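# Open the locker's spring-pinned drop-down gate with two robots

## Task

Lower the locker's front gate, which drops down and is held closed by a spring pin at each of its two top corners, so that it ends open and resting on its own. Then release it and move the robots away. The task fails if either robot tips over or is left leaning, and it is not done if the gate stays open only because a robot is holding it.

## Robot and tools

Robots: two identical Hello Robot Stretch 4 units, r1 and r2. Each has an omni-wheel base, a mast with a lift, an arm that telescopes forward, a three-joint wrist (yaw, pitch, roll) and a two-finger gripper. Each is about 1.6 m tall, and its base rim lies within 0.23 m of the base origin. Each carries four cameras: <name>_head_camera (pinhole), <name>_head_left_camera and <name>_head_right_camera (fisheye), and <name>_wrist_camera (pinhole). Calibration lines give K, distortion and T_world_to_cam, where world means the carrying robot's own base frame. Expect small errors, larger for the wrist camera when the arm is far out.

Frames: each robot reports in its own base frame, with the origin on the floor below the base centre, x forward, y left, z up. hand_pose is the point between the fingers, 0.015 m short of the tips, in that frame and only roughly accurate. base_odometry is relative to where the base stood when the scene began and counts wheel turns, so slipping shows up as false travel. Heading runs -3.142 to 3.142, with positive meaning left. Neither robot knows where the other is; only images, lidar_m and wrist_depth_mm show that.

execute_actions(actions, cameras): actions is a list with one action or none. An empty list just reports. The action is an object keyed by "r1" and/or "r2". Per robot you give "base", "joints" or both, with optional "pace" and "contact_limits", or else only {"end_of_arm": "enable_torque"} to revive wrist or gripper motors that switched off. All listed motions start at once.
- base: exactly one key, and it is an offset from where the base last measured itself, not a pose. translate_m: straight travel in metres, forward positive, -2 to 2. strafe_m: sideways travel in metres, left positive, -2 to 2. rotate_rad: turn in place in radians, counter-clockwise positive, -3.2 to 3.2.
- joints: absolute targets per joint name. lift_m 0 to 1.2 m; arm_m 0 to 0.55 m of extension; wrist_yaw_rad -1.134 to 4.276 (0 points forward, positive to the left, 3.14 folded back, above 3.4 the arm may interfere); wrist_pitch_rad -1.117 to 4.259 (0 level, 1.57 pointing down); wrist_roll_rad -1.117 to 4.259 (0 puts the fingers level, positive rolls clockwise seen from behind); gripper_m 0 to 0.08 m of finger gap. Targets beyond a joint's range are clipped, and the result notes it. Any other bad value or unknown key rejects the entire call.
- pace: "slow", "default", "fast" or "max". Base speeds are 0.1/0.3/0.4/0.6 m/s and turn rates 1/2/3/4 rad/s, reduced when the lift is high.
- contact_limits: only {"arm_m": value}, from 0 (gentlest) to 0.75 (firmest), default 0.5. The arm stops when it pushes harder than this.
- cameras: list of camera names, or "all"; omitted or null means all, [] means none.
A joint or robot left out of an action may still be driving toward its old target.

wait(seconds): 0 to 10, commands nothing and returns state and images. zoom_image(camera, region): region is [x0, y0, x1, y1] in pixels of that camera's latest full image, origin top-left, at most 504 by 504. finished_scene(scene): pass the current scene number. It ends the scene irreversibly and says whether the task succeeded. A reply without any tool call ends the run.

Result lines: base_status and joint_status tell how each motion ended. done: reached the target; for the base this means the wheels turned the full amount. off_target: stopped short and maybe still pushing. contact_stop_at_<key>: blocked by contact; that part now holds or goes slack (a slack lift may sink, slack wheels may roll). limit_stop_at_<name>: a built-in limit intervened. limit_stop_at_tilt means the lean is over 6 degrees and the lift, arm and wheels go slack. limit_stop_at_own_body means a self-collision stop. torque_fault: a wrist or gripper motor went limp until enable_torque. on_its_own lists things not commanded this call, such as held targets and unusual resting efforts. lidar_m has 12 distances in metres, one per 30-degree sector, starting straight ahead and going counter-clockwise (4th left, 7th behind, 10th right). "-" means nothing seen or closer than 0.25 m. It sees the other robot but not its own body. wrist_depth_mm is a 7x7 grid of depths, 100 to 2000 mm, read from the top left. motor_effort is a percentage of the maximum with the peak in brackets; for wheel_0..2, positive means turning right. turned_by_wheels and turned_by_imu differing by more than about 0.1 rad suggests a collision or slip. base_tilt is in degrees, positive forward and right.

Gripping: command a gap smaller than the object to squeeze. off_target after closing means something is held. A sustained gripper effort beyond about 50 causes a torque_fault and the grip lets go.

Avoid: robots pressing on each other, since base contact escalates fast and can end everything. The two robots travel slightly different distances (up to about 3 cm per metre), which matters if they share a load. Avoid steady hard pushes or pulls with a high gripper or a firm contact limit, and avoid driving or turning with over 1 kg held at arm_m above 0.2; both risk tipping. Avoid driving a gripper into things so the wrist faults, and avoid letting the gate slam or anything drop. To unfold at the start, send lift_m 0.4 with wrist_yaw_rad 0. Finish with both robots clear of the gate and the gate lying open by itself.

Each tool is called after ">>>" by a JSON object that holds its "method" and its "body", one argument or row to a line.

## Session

>>> {"method": "execute_actions", "body": {
  "actions": []
}}

Scene clock: 0.00 s.
r1.base_odometry: x=+0.000 y=+0.000 heading=+0.000 (m, m, rad; r1's odometry frame)
r1.turned_by_wheels: +0.000 (rad since the last result)
r1.turned_by_imu: +0.000 (rad since the last result)
r1.base_tilt: forward=-0.5 right=-0.2 (deg)
r1.lidar_m: 2.05 1.83 1.87 2.34 2.54 2.58 2.02 1.77 3.76 2.40 2.15 2.19
r1.base_status: not commanded
r1.joint_positions: lift_m=+0.288 arm_m=-0.002 wrist_yaw_rad=+3.083 wrist_pitch_rad=+0.006 wrist_roll_rad=+0.013 gripper_m=+0.040
r1.joint_status: not commanded
r1.motor_effort: lift_m=+19 arm_m=-1 wrist_yaw_rad=-1 wrist_pitch_rad=-7 wrist_roll_rad=-1 gripper_m=-2 wheel_0=+0 wheel_1=+0 wheel_2=+0 (%)
r1.hand_pose: x=-0.0382 y=+0.0997 z=+0.4647 quat_wxyz=(+0.029, -0.003, +0.007, +1.000) (m; r1's base frame)
r1.wrist_depth_mm: - 120 195 - - - - / - 116 145 - - - - / - 127 173 - - - - / 150 165 - - - - - / 229 - - - - - - / 224 1397 109 1366 141 1366 1366 / - - - - - - -
r2.base_odometry: x=+0.000 y=+0.000 heading=+0.000 (m, m, rad; r2's odometry frame)
r2.turned_by_wheels: +0.000 (rad since the last result)
r2.turned_by_imu: +0.000 (rad since the last result)
r2.base_tilt: forward=+0.6 right=+0.3 (deg)
r2.lidar_m: 2.90 2.06 1.00 0.76 0.77 0.85 1.04 1.00 1.14 1.76 3.93 4.29
r2.base_status: not commanded
r2.joint_positions: lift_m=+0.237 arm_m=+0.000 wrist_yaw_rad=+3.089 wrist_pitch_rad=-0.009 wrist_roll_rad=-0.004 gripper_m=+0.040
r2.joint_status: not commanded
r2.motor_effort: lift_m=+20 arm_m=-1 wrist_yaw_rad=+0 wrist_pitch_rad=-7 wrist_roll_rad=-3 gripper_m=+0 wheel_0=+0 wheel_1=+0 wheel_2=+0 (%)
r2.hand_pose: x=-0.0366 y=+0.0984 z=+0.4175 quat_wxyz=(+0.026, +0.005, -0.002, +1.000) (m; r2's base frame)
r2.wrist_depth_mm: 144 196 1255 1366 1229 931 732 / - 144 1205 1336 1229 891 732 / - 130 271 1336 1205 917 732 / 107 140 224 1336 1205 891 732 / 136 162 1182 1308 1205 904 723 / 976 1078 1182 1281 1182 878 723 / 946 1025 144 1205 139 854 715
pictures: r1_head_camera, r1_head_left_camera, r1_head_right_camera, r1_wrist_camera, r2_head_camera, r2_head_left_camera, r2_head_right_camera, r2_wrist_camera
camera_calibration (this result's frames):
r1_wrist_camera: T_world_to_cam=[[-0.0127947, 0.999501, -0.028871, -0.0770152], [0.0740068, -0.0278476, -0.996869, 0.5192], [-0.997176, -0.0148913, -0.0736136, 0.151128], [0, 0, 0, 1]] pos_world=[0.111291, 0.0936858, 0.526476]
r2_wrist_camera: T_world_to_cam=[[0.0596744, 0.997634, 0.0341448, -0.114083], [-0.0902117, 0.0394556, -0.995141, 0.478772], [-0.994133, 0.0563042, 0.0923527, 0.0670023], [0, 0, 0, 1]] pos_world=[0.116608, 0.0911498, 0.474153]
Images, in order (width x height): r1_head_camera 420x560, r1_head_left_camera 420x672, r1_head_right_camera 420x672, r1_wrist_camera 616x392, r2_head_camera 420x560, r2_head_left_camera 420x672, r2_head_right_camera 420x672, r2_wrist_camera 616x392.

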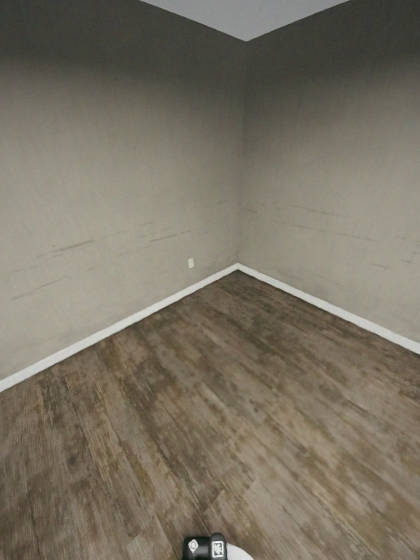

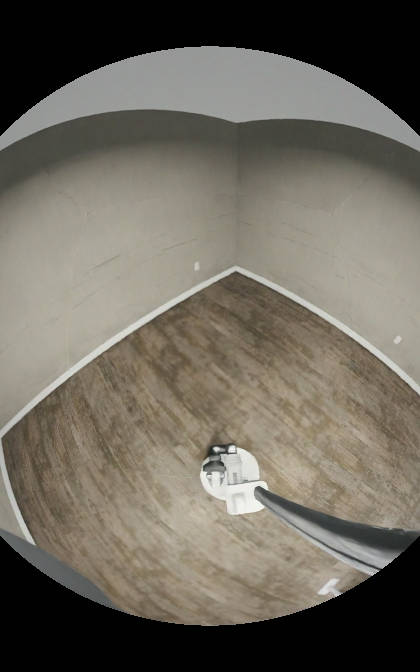

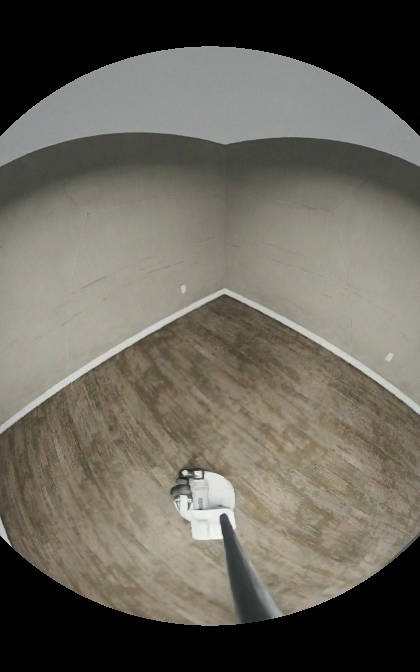

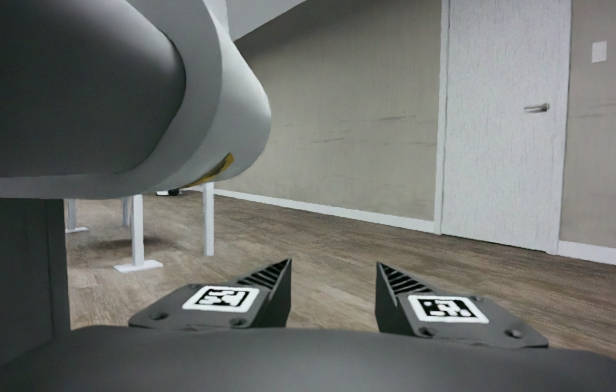

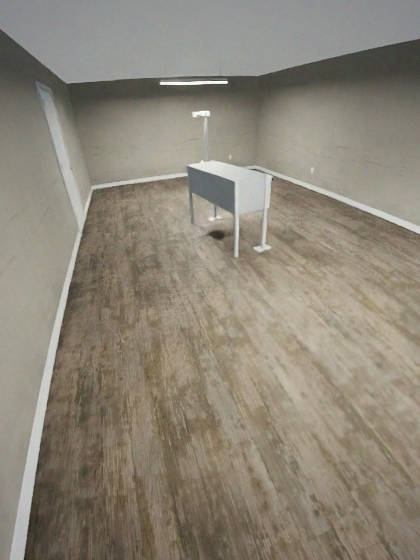

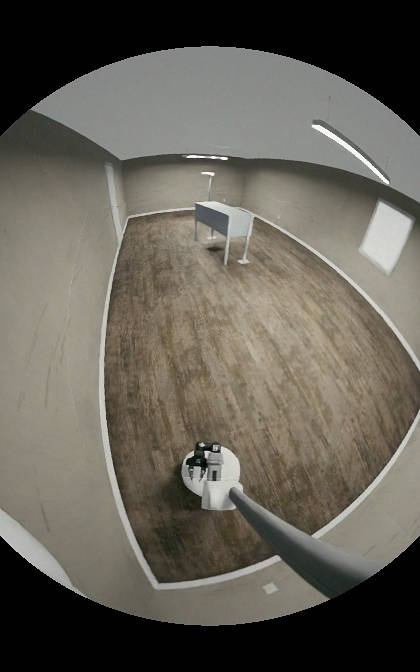

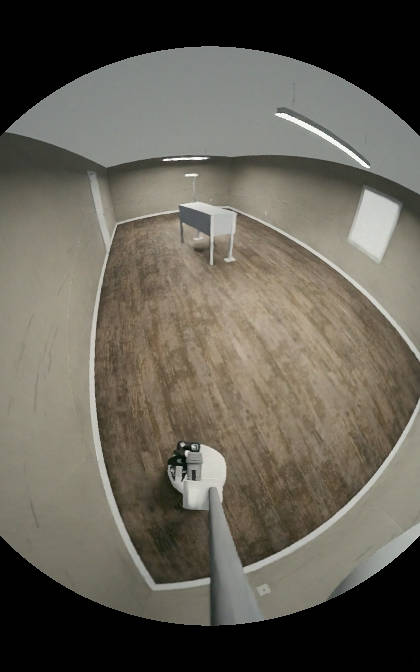

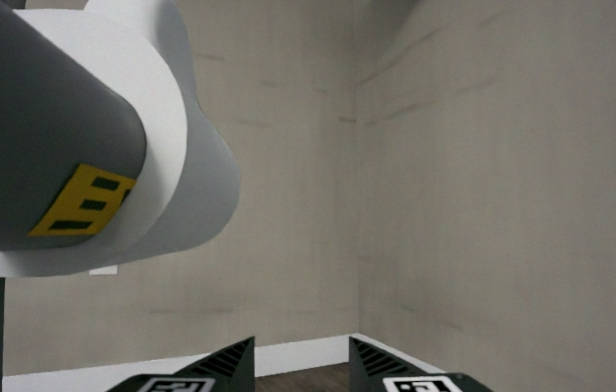

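>>> {"method": "execute_actions", "body": {
  "actions": [
    {"r1":{"base":{"rotate_rad":-2.55},"joints":{"lift_m":0.62,"wrist_yaw_rad":0,"gripper_m":0.07},"pace":"fast"},"r2":{"base":{"rotate_rad":-0.32},"pace":"fast"}}
  ],
  "cameras": []
}}

>>> {"method": "execute_actions", "body": {
  "actions": [
    {"r2":{"base":{"translate_m":1.8},"joints":{"lift_m":0.62,"wrist_yaw_rad":0,"gripper_m":0.07},"pace":"max"}}
  ],
  "cameras": ["r1_head_camera","r2_head_camera"]
}}

Scene clock: 2.57 s.
r1.base_odometry: x=+0.000 y=+0.000 heading=-2.550 (m, m, rad; r1's odometry frame)
r1.turned_by_wheels: -2.550 (rad since the last result)
r1.turned_by_imu: -2.497 (rad since the last result)
r1.base_tilt: forward=-0.5 right=-0.2 (deg)
r1.lidar_m: 1.73 3.36 2.31 2.16 2.21 2.02 1.84 1.91 2.50 2.58 2.60 1.88
r1.base_status: done
r1.joint_positions: lift_m=+0.620 arm_m=-0.002 wrist_yaw_rad=+0.000 wrist_pitch_rad=+0.006 wrist_roll_rad=+0.013 gripper_m=+0.070
r1.joint_status: all done
r1.motor_effort: lift_m=+22(24) arm_m=-1(0) wrist_yaw_rad=+1(6) wrist_pitch_rad=-6(8) wrist_roll_rad=+0(1) gripper_m=+1(1) wheel_0=+1(9) wheel_1=+1(8) wheel_2=+0(8) (%)
r1.hand_pose: x=+0.3818 y=-0.0873 z=+0.7968 quat_wxyz=(+1.000, +0.007, +0.003, +0.000) (m; r1's base frame)
r1.wrist_depth_mm: - - - - - - - / - - - - - - - / - - - - - - - / - - - - 1618 - - / - - - - - - - / - 116 118 - 1618 111 - / - - - - - - -
r2.base_odometry: x=+0.000 y=+0.000 heading=-0.320 (m, m, rad; r2's odometry frame)
r2.turned_by_wheels: -0.320 (rad since the last result)
r2.turned_by_imu: -0.319 (rad since the last result)
r2.base_tilt: forward=+0.5 right=+0.3 (deg)
r2.lidar_m: 3.05 2.92 1.38 0.87 0.75 0.77 0.96 1.03 1.05 1.28 2.51 3.96
r2.base_status: done
r2.joint_positions: lift_m=+0.237 arm_m=+0.000 wrist_yaw_rad=+3.089 wrist_pitch_rad=-0.009 wrist_roll_rad=-0.004 gripper_m=+0.040
r2.joint_status: not commanded
r2.motor_effort: lift_m=+20(20) arm_m=-1(1) wrist_yaw_rad=+0(1) wrist_pitch_rad=-7(7) wrist_roll_rad=-1(2) gripper_m=+0(1) wheel_0=+2(7) wheel_1=+1(7) wheel_2=+1(7) (%)
r2.hand_pose: x=-0.0366 y=+0.0984 z=+0.4175 quat_wxyz=(+0.026, +0.005, -0.002, +1.000) (m; r2's base frame)
r2.wrist_depth_mm: 144 196 1397 1205 976 798 691 / - 143 1397 1205 960 788 691 / - 130 271 1182 960 778 676 / 107 140 225 1138 931 798 683 / 136 162 1336 1160 931 778 683 / 976 1118 1308 1138 917 778 661 / 976 1078 144 1118 139 750 661
pictures: none
No camera images: the call's "cameras" was empty. Leave "cameras" out to get every camera's image.

Scene clock: 7.17 s.
r1.base_odometry: x=+0.000 y=+0.000 heading=-2.550 (m, m, rad; r1's odometry frame)
r1.turned_by_wheels: +0.000 (rad since the last result)
r1.turned_by_imu: -0.001 (rad since the last result)
r1.base_tilt: forward=-0.5 right=-0.2 (deg)
r1.lidar_m: 1.76 3.36 2.29 2.16 2.19 1.97 1.85 1.90 2.51 2.57 2.60 1.86
r1.base_status: not commanded
r1.joint_positions: lift_m=+0.620 arm_m=-0.002 wrist_yaw_rad=+0.000 wrist_pitch_rad=+0.006 wrist_roll_rad=+0.013 gripper_m=+0.070
r1.joint_status: not commanded
r1.motor_effort: lift_m=+21(22) arm_m=-1(1) wrist_yaw_rad=+0(0) wrist_pitch_rad=-7(6) wrist_roll_rad=+1(1) gripper_m=+1(0) wheel_0=+1(1) wheel_1=+1(1) wheel_2=+0(1) (%)
r1.hand_pose: x=+0.3818 y=-0.0873 z=+0.7968 quat_wxyz=(+1.000, +0.007, +0.003, +0.000) (m; r1's base frame)
r1.wrist_depth_mm: - - - - - - - / - - - - - - - / - - - - - - - / - - - - 1576 - - / - - - - - - - / - 116 118 - 1618 111 - / - - - - - - -
r2.base_odometry: x=+1.709 y=-0.566 heading=-0.320 (m, m, rad; r2's odometry frame)
r2.turned_by_wheels: +0.000 (rad since the last result)
r2.turned_by_imu: -0.009 (rad since the last result)
r2.base_tilt: forward=+0.5 right=+0.3 (deg)
r2.lidar_m: 3.38 1.32 3.52 2.17 1.92 1.94 2.37 2.42 2.45 2.96 2.73 2.76
r2.base_status: done
r2.joint_positions: lift_m=+0.620 arm_m=+0.000 wrist_yaw_rad=+0.000 wrist_pitch_rad=-0.009 wrist_roll_rad=-0.004 gripper_m=+0.070
r2.joint_status: all done
r2.motor_effort: lift_m=+21(25) arm_m=-1(1) wrist_yaw_rad=-2(9) wrist_pitch_rad=-7(8) wrist_roll_rad=-2(2) gripper_m=+2(3) wheel_0=+0(7) wheel_1=+0(7) wheel_2=+1(14) (%)
r2.hand_pose: x=+0.3838 y=-0.0874 z=+0.8001 quat_wxyz=(+1.000, -0.002, -0.005, +0.000) (m; r2's base frame)
r2.wrist_depth_mm: - - - - - - - / - - - - - - - / - - - - - - - / - - - - - - - / 1042 - - - - - - / 1078 - - - - - - / - - 160 - 1983 - -
pictures: r1_head_camera, r2_head_camera
Images, in order (width x height): r1_head_camera 420x560, r2_head_camera 420x560.

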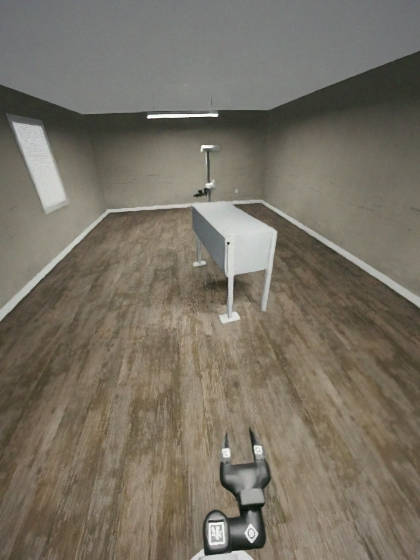

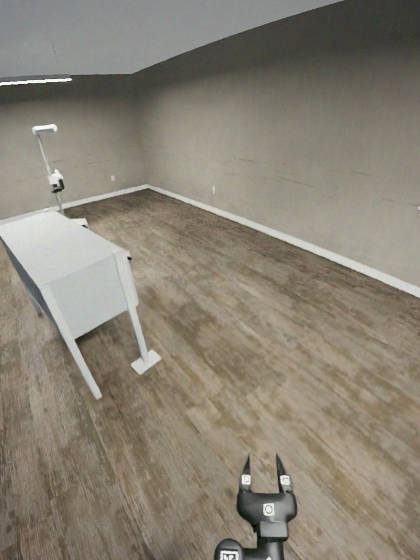

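>>> {"method": "execute_actions", "body": {
  "actions": [
    {"r1":{"base":{"rotate_rad":0.215},"pace":"fast"},"r2":{"base":{"rotate_rad":0.855},"pace":"fast"}}
  ],
  "cameras": []
}}

>>> {"method": "execute_actions", "body": {
  "actions": [
    {"r1":{"base":{"strafe_m":-0.46},"pace":"max"},"r2":{"base":{"strafe_m":-0.6},"pace":"max"}}
  ],
  "cameras": []
}}

>>> {"method": "execute_actions", "body": {
  "actions": [
    {"r1":{"base":{"translate_m":0.85},"pace":"max"},"r2":{"base":{"translate_m":0.52},"pace":"max"}}
  ],
  "cameras": ["r1_head_camera","r2_head_camera","r1_wrist_camera","r2_wrist_camera"]
}}

Scene clock: 8.90 s.
r1.base_odometry: x=+0.000 y=+0.000 heading=-2.335 (m, m, rad; r1's odometry frame)
r1.turned_by_wheels: +0.215 (rad since the last result)
r1.turned_by_imu: +0.210 (rad since the last result)
r1.base_tilt: forward=-0.5 right=-0.2 (deg)
r1.lidar_m: 2.20 2.75 2.19 2.14 2.36 1.89 1.83 2.06 2.62 2.56 2.78 1.75
r1.base_status: done
r1.joint_positions: lift_m=+0.620 arm_m=-0.002 wrist_yaw_rad=+0.000 wrist_pitch_rad=+0.006 wrist_roll_rad=+0.013 gripper_m=+0.070
r1.joint_status: not commanded
r1.motor_effort: lift_m=+22(22) arm_m=-1(1) wrist_yaw_rad=+0(1) wrist_pitch_rad=-7(8) wrist_roll_rad=-1(1) gripper_m=+1(1) wheel_0=+1(12) wheel_1=+1(8) wheel_2=+1(4) (%)
r1.hand_pose: x=+0.3817 y=-0.0874 z=+0.7968 quat_wxyz=(+1.000, +0.007, +0.003, +0.000) (m; r1's base frame)
r1.wrist_depth_mm: - - - - - - - / - - - - - - - / - - - - - - - / - - - - - 1464 1430 / - - - - - - - / - 116 118 - 1921 111 - / - - - - - - -
r2.base_odometry: x=+1.709 y=-0.566 heading=+0.535 (m, m, rad; r2's odometry frame)
r2.turned_by_wheels: +0.855 (rad since the last result)
r2.turned_by_imu: +0.850 (rad since the last result)
r2.base_tilt: forward=+0.5 right=+0.3 (deg)
r2.lidar_m: 1.32 2.44 1.95 1.93 2.14 2.42 2.40 2.66 2.83 2.74 3.05 1.38
r2.base_status: done
r2.joint_positions: lift_m=+0.620 arm_m=+0.000 wrist_yaw_rad=+0.000 wrist_pitch_rad=-0.009 wrist_roll_rad=-0.004 gripper_m=+0.070
r2.joint_status: not commanded
r2.motor_effort: lift_m=+21(21) arm_m=-1(1) wrist_yaw_rad=-1(1) wrist_pitch_rad=-7(6) wrist_roll_rad=-2(2) gripper_m=+2(2) wheel_0=-2(7) wheel_1=-1(7) wheel_2=-2(10) (%)
r2.hand_pose: x=+0.3839 y=-0.0874 z=+0.8001 quat_wxyz=(+1.000, -0.002, -0.005, +0.000) (m; r2's base frame)
r2.wrist_depth_mm: - - - - - - - / - - - - - - - / - - - - - - - / - - - - - - - / - - - - 1098 1078 - / - - - - 1098 1098 - / - - 160 - - - -
pictures: none
No camera images: the call's "cameras" was empty. Leave "cameras" out to get every camera's image.

Scene clock: 11.50 s.
r1.base_odometry: x=-0.332 y=+0.318 heading=-2.335 (m, m, rad; r1's odometry frame)
r1.turned_by_wheels: +0.000 (rad since the last result)
r1.turned_by_imu: +0.000 (rad since the last result)
r1.base_tilt: forward=-0.4 right=-0.2 (deg)
r1.lidar_m: 1.63 3.32 2.65 2.61 2.45 1.95 1.91 2.10 2.12 2.12 2.28 1.70
r1.base_status: done
r1.joint_positions: lift_m=+0.620 arm_m=-0.002 wrist_yaw_rad=+0.000 wrist_pitch_rad=+0.006 wrist_roll_rad=+0.013 gripper_m=+0.070
r1.joint_status: not commanded
r1.motor_effort: lift_m=+21(21) arm_m=-1(0) wrist_yaw_rad=-1(2) wrist_pitch_rad=-8(9) wrist_roll_rad=-1(0) gripper_m=+1(0) wheel_0=-1(10) wheel_1=+0(7) wheel_2=+1(1) (%)
r1.hand_pose: x=+0.3817 y=-0.0874 z=+0.7968 quat_wxyz=(+1.000, +0.007, +0.003, +0.000) (m; r1's base frame)
r1.wrist_depth_mm: - - - - - - - / - - - - - - - / - - - - - - - / - - - - 1464 - - / - - - - 1499 - - / - 116 118 - 1537 111 - / - - - - - - -
r2.base_odometry: x=+2.015 y=-1.082 heading=+0.535 (m, m, rad; r2's odometry frame)
r2.turned_by_wheels: +0.000 (rad since the last result)
r2.turned_by_imu: -0.005 (rad since the last result)
r2.base_tilt: forward=+0.4 right=+0.4 (deg)
r2.lidar_m: 1.31 1.38 2.57 2.54 2.76 2.52 2.47 2.76 2.20 2.15 2.40 3.65
r2.base_status: done
r2.joint_positions: lift_m=+0.620 arm_m=+0.000 wrist_yaw_rad=+0.000 wrist_pitch_rad=-0.009 wrist_roll_rad=-0.004 gripper_m=+0.070
r2.joint_status: not commanded
r2.motor_effort: lift_m=+21(21) arm_m=-1(1) wrist_yaw_rad=-1(1) wrist_pitch_rad=-7(7) wrist_roll_rad=-2(2) gripper_m=+3(2) wheel_0=-2(10) wheel_1=+1(12) wheel_2=-1(1) (%)
r2.hand_pose: x=+0.3838 y=-0.0874 z=+0.8001 quat_wxyz=(+1.000, -0.002, -0.005, +0.000) (m; r2's base frame)
r2.wrist_depth_mm: - - - - - - - / - - - - - - - / - - - - - - - / - - - - - - - / - 1098 1118 - - - - / - 1078 1078 - - - - / - 1060 160 - 1921 - -
pictures: none
No camera images: the call's "cameras" was empty. Leave "cameras" out to get every camera's image.

Scene clock: 14.77 s.
r1.base_odometry: x=-0.920 y=-0.296 heading=-2.335 (m, m, rad; r1's odometry frame)
r1.turned_by_wheels: +0.000 (rad since the last result)
r1.turned_by_imu: -0.002 (rad since the last result)
r1.base_tilt: forward=-0.5 right=-0.2 (deg)
r1.lidar_m: 0.80 3.20 2.52 2.51 2.74 2.82 2.76 2.83 2.26 2.20 2.44 0.84
r1.base_status: done
r1.joint_positions: lift_m=+0.620 arm_m=-0.002 wrist_yaw_rad=+0.000 wrist_pitch_rad=+0.006 wrist_roll_rad=+0.013 gripper_m=+0.070
r1.joint_status: not commanded
r1.motor_effort: lift_m=+21(21) arm_m=-1(0) wrist_yaw_rad=+0(1) wrist_pitch_rad=-9(7) wrist_roll_rad=-2(1) gripper_m=+2(0) wheel_0=+0(5) wheel_1=+0(10) wheel_2=+0(14) (%)
r1.hand_pose: x=+0.3817 y=-0.0874 z=+0.7968 quat_wxyz=(+1.000, +0.007, +0.003, +0.000) (m; r1's base frame)
r1.wrist_depth_mm: - - - - - - - / - - - - - - - / - - - - 591 585 580 / - - - - 603 597 580 / - - - - 597 597 597 / - 116 118 - 597 111 597 / - - - - - - -
r2.base_odometry: x=+2.462 y=-0.817 heading=+0.535 (m, m, rad; r2's odometry frame)
r2.turned_by_wheels: +0.000 (rad since the last result)
r2.turned_by_imu: -0.004 (rad since the last result)
r2.base_tilt: forward=+0.5 right=+0.3 (deg)
r2.lidar_m: 0.74 0.83 2.51 2.47 2.69 3.01 2.99 2.91 2.25 2.22 2.46 3.75
r2.base_status: done
r2.joint_positions: lift_m=+0.620 arm_m=+0.000 wrist_yaw_rad=+0.000 wrist_pitch_rad=-0.009 wrist_roll_rad=-0.004 gripper_m=+0.070
r2.joint_status: not commanded
r2.motor_effort: lift_m=+21(21) arm_m=-1(1) wrist_yaw_rad=-1(1) wrist_pitch_rad=-6(7) wrist_roll_rad=-2(2) gripper_m=+2(3) wheel_0=-1(6) wheel_1=-1(5) wheel_2=+1(12) (%)
r2.hand_pose: x=+0.3838 y=-0.0874 z=+0.8001 quat_wxyz=(+1.000, -0.002, -0.005, +0.000) (m; r2's base frame)
r2.wrist_depth_mm: - - - - - - - / - - - - - - - / - - - - - - - / 591 597 603 - - - - / 591 585 591 - - - - / 580 585 585 - - - - / 580 564 160 - 1921 - -
pictures: r1_head_camera, r1_wrist_camera, r2_head_camera, r2_wrist_camera
camera_calibration (this result's frames):
r1_wrist_camera: T_world_to_cam=[[0.0714269, -0.997028, -0.0288662, -0.0816673], [-0.0754736, 0.0234547, -0.996872, 0.875566], [0.994586, 0.0733821, -0.073574, -0.161128], [0, 0, 0, 1]] pos_world=[0.232171, -0.0901368, 0.858615]
r2_wrist_camera: T_world_to_cam=[[-0.0073357, -0.99939, 0.0341455, -0.115677], [0.0922161, -0.034677, -0.995135, 0.828266], [0.995712, -0.00415125, 0.0924142, -0.30897], [0, 0, 0, 1]] pos_world=[0.230417, -0.088167, 0.85674]
Images, in order (width x height): r1_head_camera 420x560, r1_wrist_camera 616x392, r2_head_camera 420x560, r2_wrist_camera 616x392.

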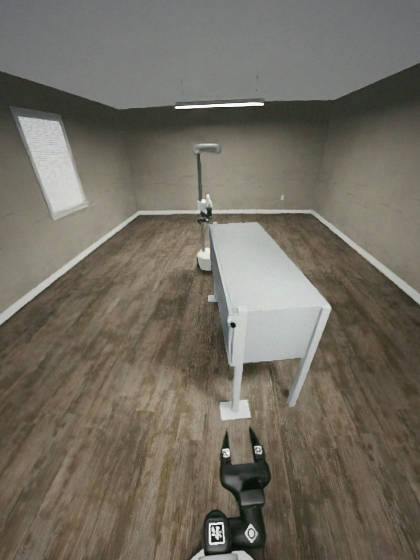

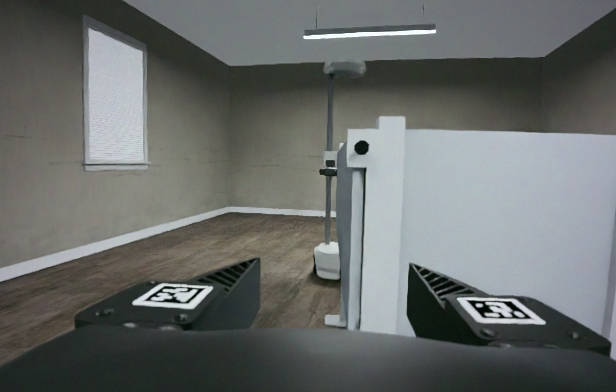

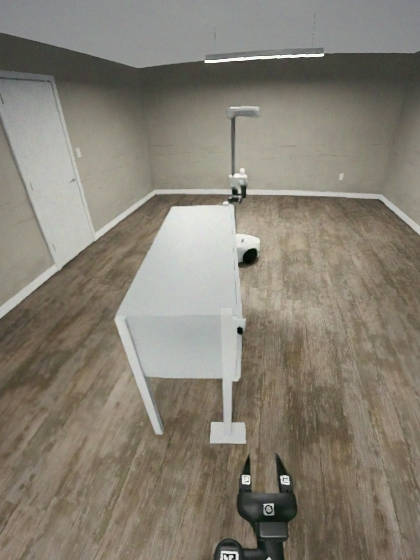

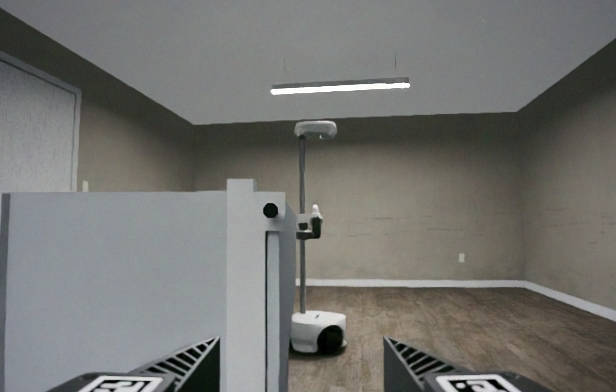

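>>> {"method": "execute_actions", "body": {
  "actions": [
    {"r1":{"base":{"strafe_m":-0.045},"joints":{"lift_m":0.708,"arm_m":0.26}},"r2":{"base":{"strafe_m":0.04},"joints":{"lift_m":0.705,"arm_m":0.25}}}
  ],
  "cameras": ["r1_wrist_camera","r2_wrist_camera"]
}}

Scene clock: 16.83 s.
r1.base_odometry: x=-0.953 y=-0.265 heading=-2.334 (m, m, rad; r1's odometry frame)
r1.turned_by_wheels: +0.000 (rad since the last result)
r1.turned_by_imu: +0.000 (rad since the last result)
r1.base_tilt: forward=-0.5 right=-0.2 (deg)
r1.lidar_m: 0.77 3.23 2.56 2.55 2.79 2.82 2.77 2.79 2.19 2.14 2.37 0.85
r1.base_status: done
r1.joint_positions: lift_m=+0.708 arm_m=+0.259 wrist_yaw_rad=+0.000 wrist_pitch_rad=+0.006 wrist_roll_rad=+0.013 gripper_m=+0.070
r1.joint_status: all done
r1.motor_effort: lift_m=+22(23) arm_m=+6(10) wrist_yaw_rad=+1(1) wrist_pitch_rad=-8(7) wrist_roll_rad=+1(1) gripper_m=+0(1) wheel_0=+0(11) wheel_1=+2(7) wheel_2=+0(1) (%)
r1.hand_pose: x=+0.6424 y=-0.0874 z=+0.8848 quat_wxyz=(+1.000, +0.007, +0.003, +0.000) (m; r1's base frame)
r1.wrist_depth_mm: - - - - - - - / - - - - - - - / - - - - - - - / - - - - 338 353 488 / - - - 342 327 338 334 / - 116 118 - 329 111 338 / - - - - - - -
r2.base_odometry: x=+2.442 y=-0.782 heading=+0.535 (m, m, rad; r2's odometry frame)
r2.turned_by_wheels: +0.000 (rad since the last result)
r2.turned_by_imu: +0.000 (rad since the last result)
r2.base_tilt: forward=+0.5 right=+0.3 (deg)
r2.lidar_m: 0.78 0.84 2.47 2.42 2.67 3.03 2.98 2.88 2.32 2.25 2.46 3.79
r2.base_status: done
r2.joint_positions: lift_m=+0.705 arm_m=+0.249 wrist_yaw_rad=+0.000 wrist_pitch_rad=-0.009 wrist_roll_rad=-0.004 gripper_m=+0.070
r2.joint_status: all done
r2.motor_effort: lift_m=+23(22) arm_m=+5(7) wrist_yaw_rad=-1(0) wrist_pitch_rad=-7(7) wrist_roll_rad=-2(3) gripper_m=+3(2) wheel_0=+1(8) wheel_1=-1(8) wheel_2=+0(1) (%)
r2.hand_pose: x=+0.6327 y=-0.0874 z=+0.8849 quat_wxyz=(+1.000, -0.002, -0.005, +0.000) (m; r2's base frame)
r2.wrist_depth_mm: - - - - - - - / - - - - - - - / - - - - - - - / - - - - - - - / 397 407 345 - - - - / 340 342 329 325 - - - / 336 336 160 - - - -
pictures: r1_wrist_camera, r2_wrist_camera
camera_calibration (this result's frames):
r1_wrist_camera: T_world_to_cam=[[0.0715298, -0.997021, -0.0288612, -0.0977973], [-0.0754071, 0.0234471, -0.996877, 0.982882], [0.994584, 0.0734828, -0.0735053, -0.413992], [0, 0, 0, 1]] pos_world=[0.492862, -0.0901304, 0.94656]
r2_wrist_camera: T_world_to_cam=[[-0.00727417, -0.99939, 0.0341454, -0.116774], [0.0922223, -0.0346712, -0.995135, 0.889752], [0.995712, -0.00408981, 0.0924183, -0.564587], [0, 0, 0, 1]] pos_world=[0.479261, -0.0881634, 0.941589]
Images, in order (width x height): r1_wrist_camera 616x392, r2_wrist_camera 616x392.

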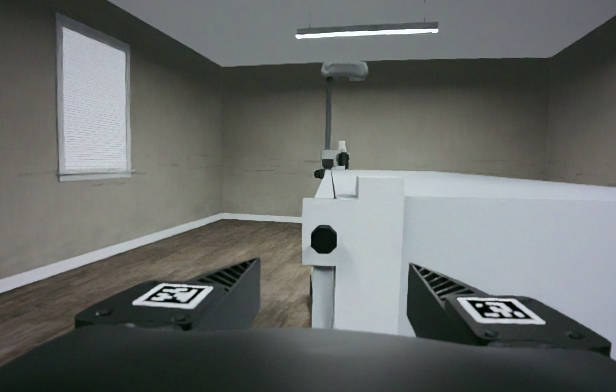

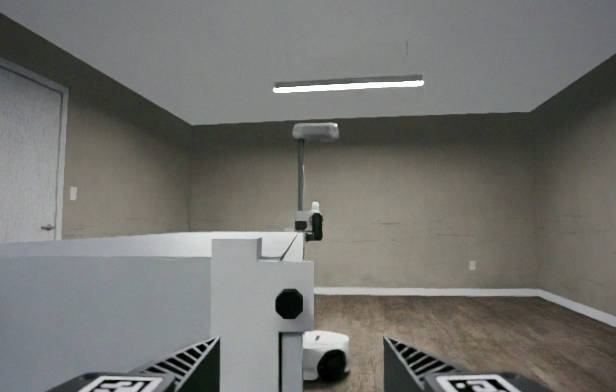

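>>> {"method": "execute_actions", "body": {
  "actions": [
    {"r1":{"base":{"strafe_m":0.008},"joints":{"arm_m":0.41},"contact_limits":{"arm_m":0.15}},"r2":{"base":{"strafe_m":0.012},"joints":{"arm_m":0.397},"contact_limits":{"arm_m":0.15}}}
  ],
  "cameras": ["r1_wrist_camera","r2_wrist_camera"]
}}

>>> {"method": "execute_actions", "body": {
  "actions": [
    {"r1":{"joints":{"gripper_m":0.0}},"r2":{"joints":{"gripper_m":0.0}}}
  ],
  "cameras": []
}}

>>> {"method": "execute_actions", "body": {
  "actions": [
    {"r1":{"joints":{"arm_m":0.392},"pace":"slow"},"r2":{"joints":{"arm_m":0.379},"pace":"slow"}}
  ],
  "cameras": ["r1_wrist_camera","r2_wrist_camera","r1_head_camera"]
}}

Scene clock: 18.50 s.
r1.base_odometry: x=-0.947 y=-0.270 heading=-2.334 (m, m, rad; r1's odometry frame)
r1.turned_by_wheels: +0.000 (rad since the last result)
r1.turned_by_imu: +0.000 (rad since the last result)
r1.base_tilt: forward=-0.6 right=-0.2 (deg)
r1.lidar_m: 0.82 3.23 2.59 2.53 2.76 2.80 2.76 2.78 2.21 2.12 2.38 0.82
r1.base_status: done
r1.joint_positions: lift_m=+0.708 arm_m=+0.409 wrist_yaw_rad=+0.000 wrist_pitch_rad=+0.006 wrist_roll_rad=+0.013 gripper_m=+0.070
r1.joint_status: all done
r1.motor_effort: lift_m=+22(22) arm_m=+6(6) wrist_yaw_rad=+1(0) wrist_pitch_rad=-8(8) wrist_roll_rad=-1(1) gripper_m=+0(1) wheel_0=+1(9) wheel_1=-2(7) wheel_2=+0(2) (%)
r1.contact_limits: arm_m 0.15
r1.hand_pose: x=+0.7924 y=-0.0874 z=+0.8848 quat_wxyz=(+1.000, +0.007, +0.003, +0.000) (m; r1's base frame)
r1.wrist_depth_mm: - - - - - - - / - - - - - - - / - - - - - - - / - - - - 206 347 597 / - - - 175 172 187 186 / - 116 118 164 175 111 - / - - - - - - -
r2.base_odometry: x=+2.436 y=-0.772 heading=+0.535 (m, m, rad; r2's odometry frame)
r2.turned_by_wheels: +0.000 (rad since the last result)
r2.turned_by_imu: +0.000 (rad since the last result)
r2.base_tilt: forward=+0.5 right=+0.4 (deg)
r2.lidar_m: 0.79 0.83 2.46 2.40 2.62 3.03 2.97 2.90 2.33 2.29 2.47 3.83
r2.base_status: done
r2.joint_positions: lift_m=+0.705 arm_m=+0.396 wrist_yaw_rad=+0.000 wrist_pitch_rad=-0.009 wrist_roll_rad=-0.004 gripper_m=+0.070
r2.joint_status: all done
r2.motor_effort: lift_m=+23(23) arm_m=+5(6) wrist_yaw_rad=-1(0) wrist_pitch_rad=-7(7) wrist_roll_rad=-3(2) gripper_m=+3(2) wheel_0=+0(7) wheel_1=+1(8) wheel_2=+0(1) (%)
r2.contact_limits: arm_m 0.15
r2.hand_pose: x=+0.7797 y=-0.0874 z=+0.8849 quat_wxyz=(+1.000, -0.002, -0.005, +0.000) (m; r2's base frame)
r2.wrist_depth_mm: - - - - - - - / - - - - - - - / - - - - - - - / - - - - - - - / 392 399 198 1708 - - - / 198 198 181 181 - - - / 195 195 160 178 - - -
pictures: r1_wrist_camera, r2_wrist_camera
camera_calibration (this result's frames):
r1_wrist_camera: T_world_to_cam=[[0.071521, -0.997021, -0.0288643, -0.10852], [-0.0754469, 0.0234479, -0.996874, 0.994215], [0.994582, 0.0734751, -0.0735452, -0.563154], [0, 0, 0, 1]] pos_world=[0.642875, -0.0901309, 0.946557]
r2_wrist_camera: T_world_to_cam=[[-0.00728656, -0.99939, 0.0341456, -0.115698], [0.092185, -0.0346725, -0.995138, 0.87622], [0.995715, -0.00410342, 0.0923814, -0.710924], [0, 0, 0, 1]] pos_world=[0.626261, -0.0881642, 0.941587]
Images, in order (width x height): r1_wrist_camera 616x392, r2_wrist_camera 616x392.

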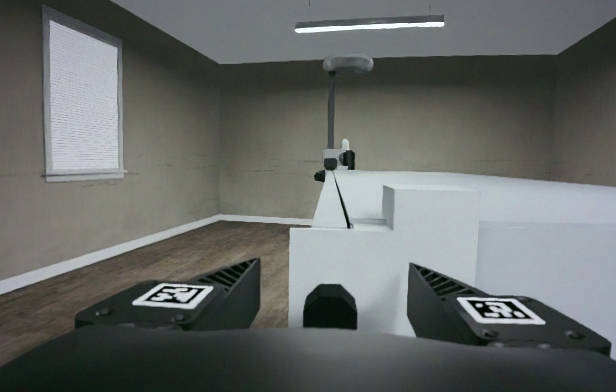

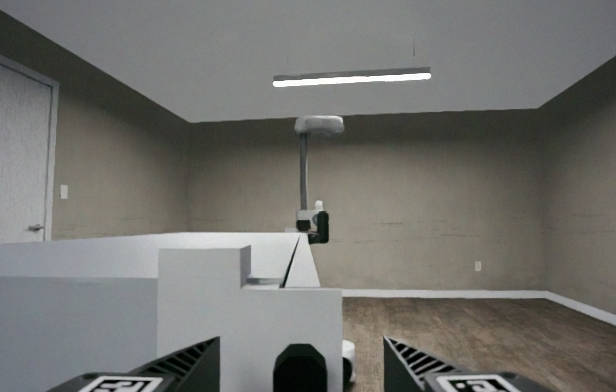

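Scene clock: 19.67 s.
r1.base_odometry: x=-0.947 y=-0.270 heading=-2.334 (m, m, rad; r1's odometry frame)
r1.turned_by_wheels: +0.000 (rad since the last result)
r1.turned_by_imu: +0.000 (rad since the last result)
r1.base_tilt: forward=-0.5 right=-0.3 (deg)
r1.lidar_m: 0.82 3.24 2.56 2.54 2.77 2.79 2.74 2.79 2.20 2.14 2.36 0.83
r1.base_status: not commanded
r1.joint_positions: lift_m=+0.708 arm_m=+0.409 wrist_yaw_rad=+0.001 wrist_pitch_rad=+0.006 wrist_roll_rad=+0.014 gripper_m=+0.018
r1.joint_status: gripper_m off_target (ended at +0.018, target +0.000)
r1.on_its_own: gripper_m is held at +0.014, not at your +0.000, by its contact guard: the fingers met something
r1.motor_effort: lift_m=+22(22) arm_m=+7(6) wrist_yaw_rad=-1(3) wrist_pitch_rad=-7(7) wrist_roll_rad=-4(5) gripper_m=-46(55) wheel_0=+1(1) wheel_1=-1(2) wheel_2=+0(0) (%)
r1.hand_pose: x=+0.7925 y=-0.0872 z=+0.8848 quat_wxyz=(+1.000, +0.007, +0.003, +0.001) (m; r1's base frame)
r1.wrist_depth_mm: - - - - - - - / - - - - - - - / - - - - - - - / - - - - 239 345 585 / - - - 174 172 186 186 / - - 121 139 110 189 189 / - - - - - - -
r2.base_odometry: x=+2.436 y=-0.772 heading=+0.535 (m, m, rad; r2's odometry frame)
r2.turned_by_wheels: +0.000 (rad since the last result)
r2.turned_by_imu: +0.000 (rad since the last result)
r2.base_tilt: forward=+0.5 right=+0.3 (deg)
r2.lidar_m: 0.76 0.80 2.44 2.42 2.67 3.01 2.99 2.93 2.33 2.26 2.52 3.76
r2.base_status: not commanded
r2.joint_positions: lift_m=+0.705 arm_m=+0.396 wrist_yaw_rad=+0.001 wrist_pitch_rad=-0.009 wrist_roll_rad=-0.003 gripper_m=+0.018
r2.joint_status: gripper_m off_target (ended at +0.018, target +0.000)
r2.on_its_own: gripper_m is held at +0.014, not at your +0.000, by its contact guard: the fingers met something
r2.motor_effort: lift_m=+23(23) arm_m=+5(5) wrist_yaw_rad=-2(3) wrist_pitch_rad=-7(7) wrist_roll_rad=-3(3) gripper_m=-44(52) wheel_0=+0(0) wheel_1=+1(1) wheel_2=+0(0) (%)
r2.hand_pose: x=+0.7798 y=-0.0873 z=+0.8849 quat_wxyz=(+1.000, -0.002, -0.005, +0.000) (m; r2's base frame)
r2.wrist_depth_mm: - - - - - - - / - - - - - - - / - - - - - - - / - - - - - - - / 397 399 195 1618 - - - / 197 198 181 181 - - - / 196 196 179 144 - - -
pictures: none
No camera images: the call's "cameras" was empty. Leave "cameras" out to get every camera's image.

Scene clock: 21.00 s.
r1.base_odometry: x=-0.947 y=-0.271 heading=-2.332 (m, m, rad; r1's odometry frame)
r1.turned_by_wheels: +0.002 (rad since the last result)
r1.turned_by_imu: -0.020 (rad since the last result)
r1.base_tilt: forward=-0.4 right=-0.2 (deg)
r1.lidar_m: 0.78 3.28 2.55 2.52 2.75 2.82 2.78 2.83 2.22 2.17 2.36 0.85
r1.base_status: not commanded
r1.joint_positions: lift_m=+0.708 arm_m=+0.396 wrist_yaw_rad=+0.023 wrist_pitch_rad=+0.005 wrist_roll_rad=+0.014 gripper_m=+0.018
r1.joint_status: all done
r1.on_its_own: gripper_m is held at +0.014, not at your +0.000, by its contact guard: the fingers met something; wrist_yaw_rad is at rest, and its effort (-65) is outside its rest range (-13 to +13)
r1.motor_effort: lift_m=+22(22) arm_m=-20(21) wrist_yaw_rad=-65(65) wrist_pitch_rad=-7(10) wrist_roll_rad=-4(6) gripper_m=-46(48) wheel_0=+4(6) wheel_1=-2(2) wheel_2=+23(22) (%)
r1.hand_pose: x=+0.7811 y=-0.0825 z=+0.8849 quat_wxyz=(+1.000, +0.007, +0.003, +0.011) (m; r1's base frame)
r1.wrist_depth_mm: - - - - - - - / - - - - - - - / - - - - - - - / - - - 1366 209 345 469 / - - 282 180 177 190 190 / - - 121 140 111 194 192 / - - - - - - -
r2.base_odometry: x=+2.436 y=-0.772 heading=+0.537 (m, m, rad; r2's odometry frame)
r2.turned_by_wheels: +0.002 (rad since the last result)
r2.turned_by_imu: -0.021 (rad since the last result)
r2.base_tilt: forward=+0.7 right=+0.2 (deg)
r2.lidar_m: 0.78 0.80 2.46 2.40 2.60 3.05 2.98 3.00 2.34 2.28 2.49 3.74
r2.base_status: not commanded
r2.joint_positions: lift_m=+0.705 arm_m=+0.382 wrist_yaw_rad=+0.022 wrist_pitch_rad=-0.008 wrist_roll_rad=-0.004 gripper_m=+0.018
r2.joint_status: all done
r2.on_its_own: gripper_m is held at +0.014, not at your +0.000, by its contact guard: the fingers met something; wrist_yaw_rad is at rest, and its effort (-63) is outside its rest range (-13 to +13)
r2.motor_effort: lift_m=+23(23) arm_m=-15(22) wrist_yaw_rad=-63(67) wrist_pitch_rad=-9(12) wrist_roll_rad=-4(3) gripper_m=-43(44) wheel_0=+4(7) wheel_1=+1(6) wheel_2=+18(20) (%)
r2.hand_pose: x=+0.7671 y=-0.0828 z=+0.8847 quat_wxyz=(+1.000, -0.002, -0.004, +0.011) (m; r2's base frame)
r2.wrist_depth_mm: - - - - - - - / - - - - - - - / - - - - - - - / - - - - - - - / 399 407 194 1397 - - - / 206 207 189 189 340 - - / 204 204 186 147 243 197 -
pictures: r1_head_camera, r1_wrist_camera, r2_wrist_camera
camera_calibration (this result's frames):
r1_wrist_camera: T_world_to_cam=[[0.0943088, -0.995085, -0.0301896, -0.119298], [-0.0753386, 0.0231042, -0.99689, 0.993296], [0.992688, 0.0962899, -0.0727894, -0.54951], [0, 0, 0, 1]] pos_world=[0.631577, -0.0887489, 0.946607]
r2_wrist_camera: T_world_to_cam=[[0.0143559, -0.999325, 0.0338037, -0.127462], [0.092168, -0.0323407, -0.995218, 0.877658], [0.99564, 0.0174028, 0.0916415, -0.695896], [0, 0, 0, 1]] pos_world=[0.613799, -0.0868814, 0.941542]
Images, in order (width x height): r1_head_camera 420x560, r1_wrist_camera 616x392, r2_wrist_camera 616x392.

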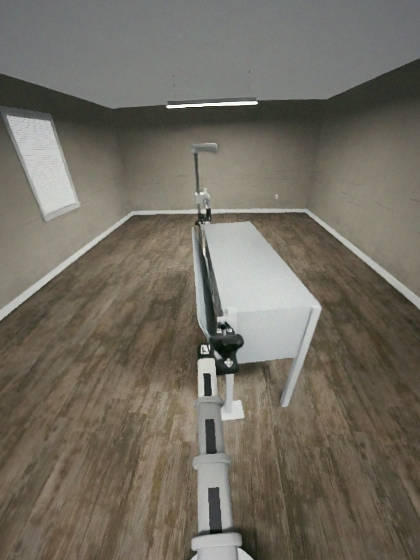

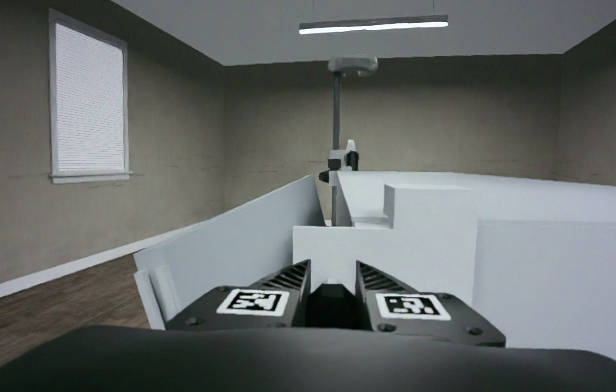

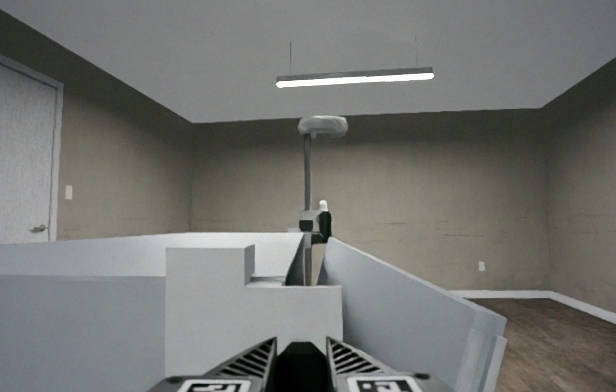

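>>> {"method": "execute_actions", "body": {
  "actions": [
    {"r1":{"joints":{"gripper_m":0.05}},"r2":{"joints":{"gripper_m":0.05}}}
  ],
  "cameras": []
}}

>>> {"method": "execute_actions", "body": {
  "actions": [
    {"r1":{"joints":{"arm_m":0.0},"pace":"fast"},"r2":{"joints":{"arm_m":0.0},"pace":"fast"}}
  ],
  "cameras": []
}}

>>> {"method": "wait", "body": {
  "seconds": 3
}}

>>> {"method": "finished_scene", "body": {
  "scene": 2
}}

Scene clock: 22.13 s.
r1.base_odometry: x=-0.947 y=-0.270 heading=-2.334 (m, m, rad; r1's odometry frame)
r1.turned_by_wheels: -0.002 (rad since the last result)
r1.turned_by_imu: -0.002 (rad since the last result)
r1.base_tilt: forward=-0.5 right=-0.2 (deg)
r1.lidar_m: 0.78 0.83 2.57 2.54 2.75 2.83 2.77 2.84 2.22 2.18 2.40 0.85
r1.base_status: not commanded
r1.joint_positions: lift_m=+0.708 arm_m=+0.393 wrist_yaw_rad=+0.000 wrist_pitch_rad=+0.005 wrist_roll_rad=+0.013 gripper_m=+0.050
r1.joint_status: all done
r1.motor_effort: lift_m=+22(22) arm_m=-7(20) wrist_yaw_rad=-1(66) wrist_pitch_rad=-6(8) wrist_roll_rad=+0(3) gripper_m=+1(44) wheel_0=+1(10) wheel_1=+0(2) wheel_2=+1(22) (%)
r1.hand_pose: x=+0.7768 y=-0.0873 z=+0.8848 quat_wxyz=(+1.000, +0.007, +0.003, +0.000) (m; r1's base frame)
r1.wrist_depth_mm: - - - - - - - / - - - - - - - / - - - - - - - / - - - - 186 349 603 / - - - 189 187 204 202 / - - 118 155 143 111 206 / - - - - - - -
r2.base_odometry: x=+2.436 y=-0.772 heading=+0.535 (m, m, rad; r2's odometry frame)
r2.turned_by_wheels: -0.001 (rad since the last result)
r2.turned_by_imu: -0.002 (rad since the last result)
r2.base_tilt: forward=+0.5 right=+0.4 (deg)
r2.lidar_m: 0.74 0.82 2.45 2.36 2.60 3.03 3.00 3.01 2.32 2.28 2.50 0.83
r2.base_status: not commanded
r2.joint_positions: lift_m=+0.705 arm_m=+0.380 wrist_yaw_rad=+0.001 wrist_pitch_rad=-0.009 wrist_roll_rad=-0.004 gripper_m=+0.050
r2.joint_status: all done
r2.motor_effort: lift_m=+23(23) arm_m=-5(15) wrist_yaw_rad=-2(63) wrist_pitch_rad=-7(9) wrist_roll_rad=-3(3) gripper_m=+3(43) wheel_0=+3(9) wheel_1=+1(3) wheel_2=+1(19) (%)
r2.hand_pose: x=+0.7635 y=-0.0873 z=+0.8849 quat_wxyz=(+1.000, -0.002, -0.005, +0.000) (m; r2's base frame)
r2.wrist_depth_mm: - - - - - - - / - - - - - - - / - - - - - - - / - - - - - - - / 394 397 282 - - - - / 208 209 193 196 - - - / 206 207 154 194 145 - -
pictures: none
No camera images: the call's "cameras" was empty. Leave "cameras" out to get every camera's image.

Scene clock: 24.03 s.
r1.base_odometry: x=-0.947 y=-0.270 heading=-2.334 (m, m, rad; r1's odometry frame)
r1.turned_by_wheels: +0.000 (rad since the last result)
r1.turned_by_imu: +0.000 (rad since the last result)
r1.base_tilt: forward=-0.5 right=-0.2 (deg)
r1.lidar_m: 0.78 3.29 2.56 2.52 2.74 2.81 2.78 2.82 2.23 2.16 2.34 0.84
r1.base_status: not commanded
r1.joint_positions: lift_m=+0.708 arm_m=+0.001 wrist_yaw_rad=+0.000 wrist_pitch_rad=+0.006 wrist_roll_rad=+0.013 gripper_m=+0.050
r1.joint_status: all done
r1.motor_effort: lift_m=+22(22) arm_m=-6(11) wrist_yaw_rad=+1(2) wrist_pitch_rad=-8(6) wrist_roll_rad=-1(2) gripper_m=+1(1) wheel_0=+1(1) wheel_1=+0(0) wheel_2=+1(1) (%)
r1.hand_pose: x=+0.3847 y=-0.0875 z=+0.8848 quat_wxyz=(+1.000, +0.007, +0.003, +0.000) (m; r1's base frame)
r1.wrist_depth_mm: - - - - - - - / - - - - - - - / - - - - - - - / - - - - 597 597 597 / - - - - 603 603 597 / - - 118 1661 143 111 603 / - - - - - - -
r2.base_odometry: x=+2.436 y=-0.772 heading=+0.535 (m, m, rad; r2's odometry frame)
r2.turned_by_wheels: +0.000 (rad since the last result)
r2.turned_by_imu: -0.001 (rad since the last result)
r2.base_tilt: forward=+0.4 right=+0.3 (deg)
r2.lidar_m: 0.75 0.81 2.44 2.38 2.62 3.03 2.98 2.97 2.33 2.29 2.48 3.72
r2.base_status: not commanded
r2.joint_positions: lift_m=+0.705 arm_m=+0.001 wrist_yaw_rad=+0.000 wrist_pitch_rad=-0.009 wrist_roll_rad=-0.004 gripper_m=+0.050
r2.joint_status: all done
r2.motor_effort: lift_m=+23(23) arm_m=-5(4) wrist_yaw_rad=+0(2) wrist_pitch_rad=-7(7) wrist_roll_rad=-3(2) gripper_m=+2(3) wheel_0=+3(3) wheel_1=+1(1) wheel_2=+1(1) (%)
r2.hand_pose: x=+0.3845 y=-0.0875 z=+0.8849 quat_wxyz=(+1.000, -0.002, -0.005, +0.000) (m; r2's base frame)
r2.wrist_depth_mm: - - - - - - - / - - - - - - - / - - - - - - - / - - - - - - - / 574 574 585 - - - - / 564 569 580 - - - - / 569 569 154 - 145 - -
pictures: none
No camera images: the call's "cameras" was empty. Leave "cameras" out to get every camera's image.

Scene clock: 27.03 s.
r1.base_odometry: x=-0.947 y=-0.270 heading=-2.334 (m, m, rad; r1's odometry frame)
r1.turned_by_wheels: +0.000 (rad since the last result)
r1.turned_by_imu: -0.001 (rad since the last result)
r1.base_tilt: forward=-0.6 right=-0.2 (deg)
r1.lidar_m: 0.79 3.25 2.57 2.53 2.74 2.82 2.77 2.84 2.23 2.15 2.37 0.86
r1.base_status: not commanded
r1.joint_positions: lift_m=+0.708 arm_m=+0.001 wrist_yaw_rad=+0.000 wrist_pitch_rad=+0.006 wrist_roll_rad=+0.013 gripper_m=+0.050
r1.joint_status: all done
r1.motor_effort: lift_m=+22(22) arm_m=-6(11) wrist_yaw_rad=+2(2) wrist_pitch_rad=-8(6) wrist_roll_rad=+0(2) gripper_m=+1(1) wheel_0=+1(1) wheel_1=+0(0) wheel_2=+1(1) (%)
r1.hand_pose: x=+0.3847 y=-0.0875 z=+0.8848 quat_wxyz=(+1.000, +0.007, +0.003, +0.000) (m; r1's base frame)
r1.wrist_depth_mm: - - - - - - - / - - - - - - - / - - - - - - - / - - - - 591 597 591 / - - - - 609 603 597 / - - 118 1708 143 111 597 / - - - - - - -
r2.base_odometry: x=+2.436 y=-0.772 heading=+0.535 (m, m, rad; r2's odometry frame)
r2.turned_by_wheels: +0.000 (rad since the last result)
r2.turned_by_imu: -0.001 (rad since the last result)
r2.base_tilt: forward=+0.6 right=+0.3 (deg)
r2.lidar_m: 0.77 0.82 2.46 2.39 2.59 3.02 3.00 2.97 2.32 2.29 2.51 3.76
r2.base_status: not commanded
r2.joint_positions: lift_m=+0.705 arm_m=+0.001 wrist_yaw_rad=+0.000 wrist_pitch_rad=-0.009 wrist_roll_rad=-0.004 gripper_m=+0.050
r2.joint_status: all done
r2.motor_effort: lift_m=+23(23) arm_m=-5(4) wrist_yaw_rad=+0(2) wrist_pitch_rad=-7(7) wrist_roll_rad=-2(2) gripper_m=+3(3) wheel_0=+3(3) wheel_1=+1(1) wheel_2=+1(1) (%)
r2.hand_pose: x=+0.3845 y=-0.0875 z=+0.8849 quat_wxyz=(+1.000, -0.002, -0.005, +0.000) (m; r2's base frame)
r2.wrist_depth_mm: - - - - - - - / - - - - - - - / - - - - - - - / - - - - - - - / 580 585 585 - - - - / 574 574 574 - - - - / 564 564 154 - 145 - -
wait: 3.00 s; at rest by 0.27 s
pictures: r1_head_camera, r1_head_left_camera, r1_head_right_camera, r1_wrist_camera, r2_head_camera, r2_head_left_camera, r2_head_right_camera, r2_wrist_camera
camera_calibration (this result's frames):
r1_wrist_camera: T_world_to_cam=[[0.0712171, -0.997036, -0.0291048, -0.0790952], [-0.0755039, 0.0237066, -0.996864, 0.963491], [0.994599, 0.0731913, -0.0735918, -0.157634], [0, 0, 0, 1]] pos_world=[0.235163, -0.0901644, 0.946566]
r2_wrist_camera: T_world_to_cam=[[-0.00760635, -0.999397, 0.0338869, -0.118295], [0.092119, -0.0344441, -0.995152, 0.912697], [0.995719, -0.00444785, 0.0923254, -0.317379], [0, 0, 0, 1]] pos_world=[0.231044, -0.0881984, 0.941583]
Images, in order (width x height): r1_head_camera 420x560, r1_head_left_camera 420x672, r1_head_right_camera 420x672, r1_wrist_camera 616x392, r2_head_camera 420x560, r2_head_left_camera 420x672, r2_head_right_camera 420x672, r2_wrist_camera 616x392.

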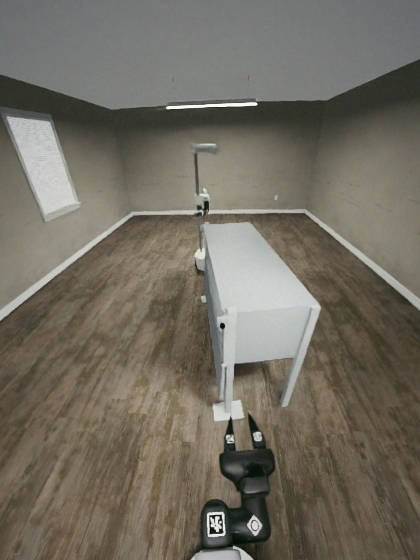

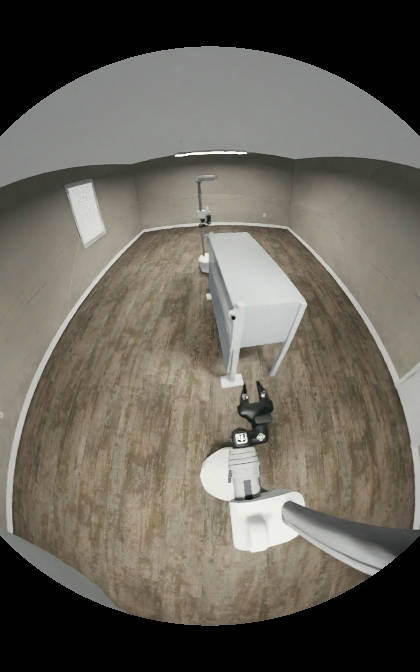

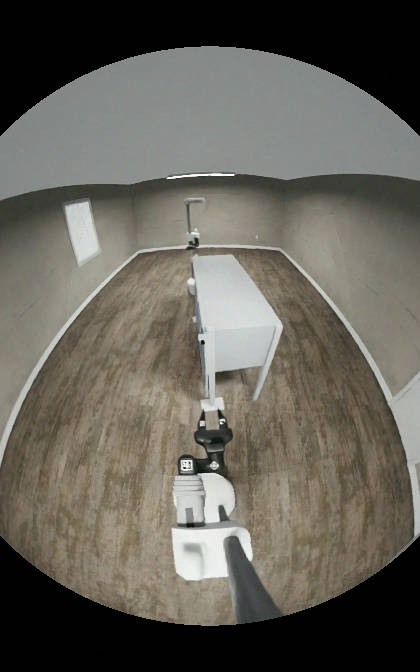

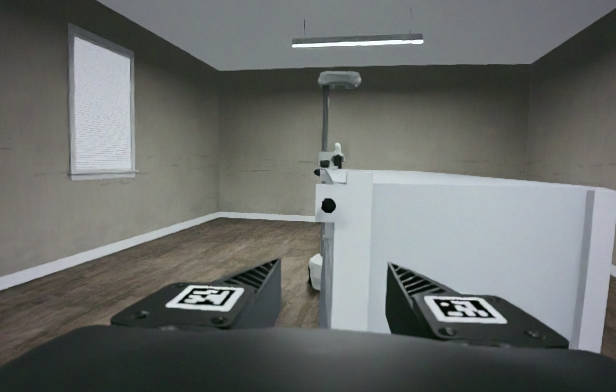

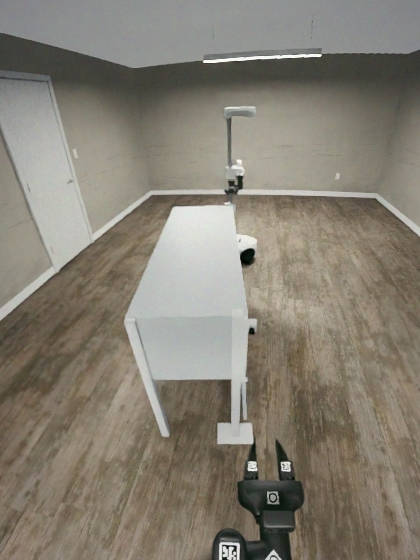

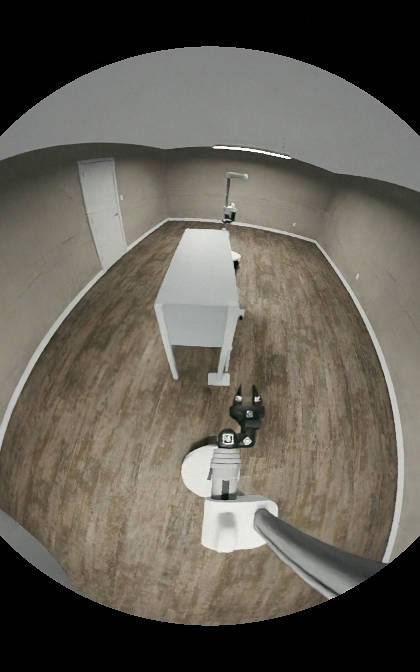

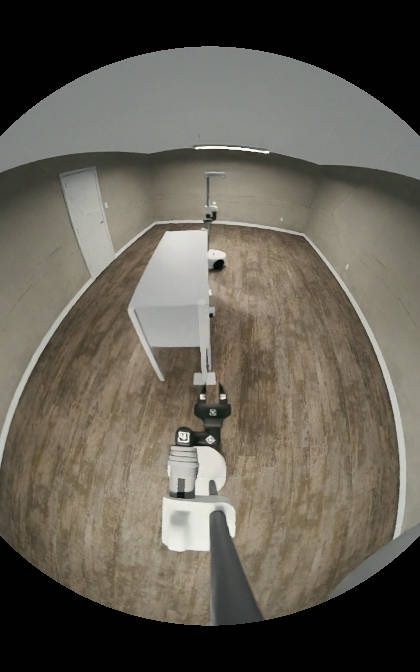

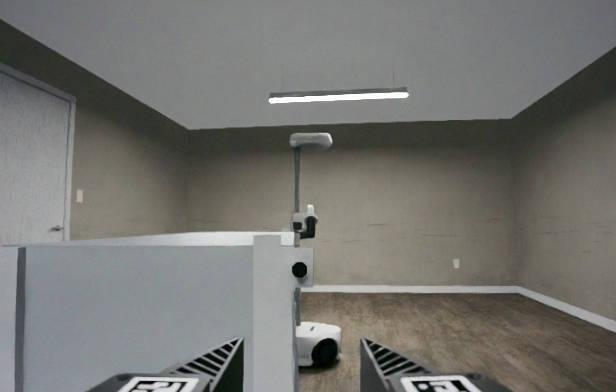

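The scene is finished: the task was done.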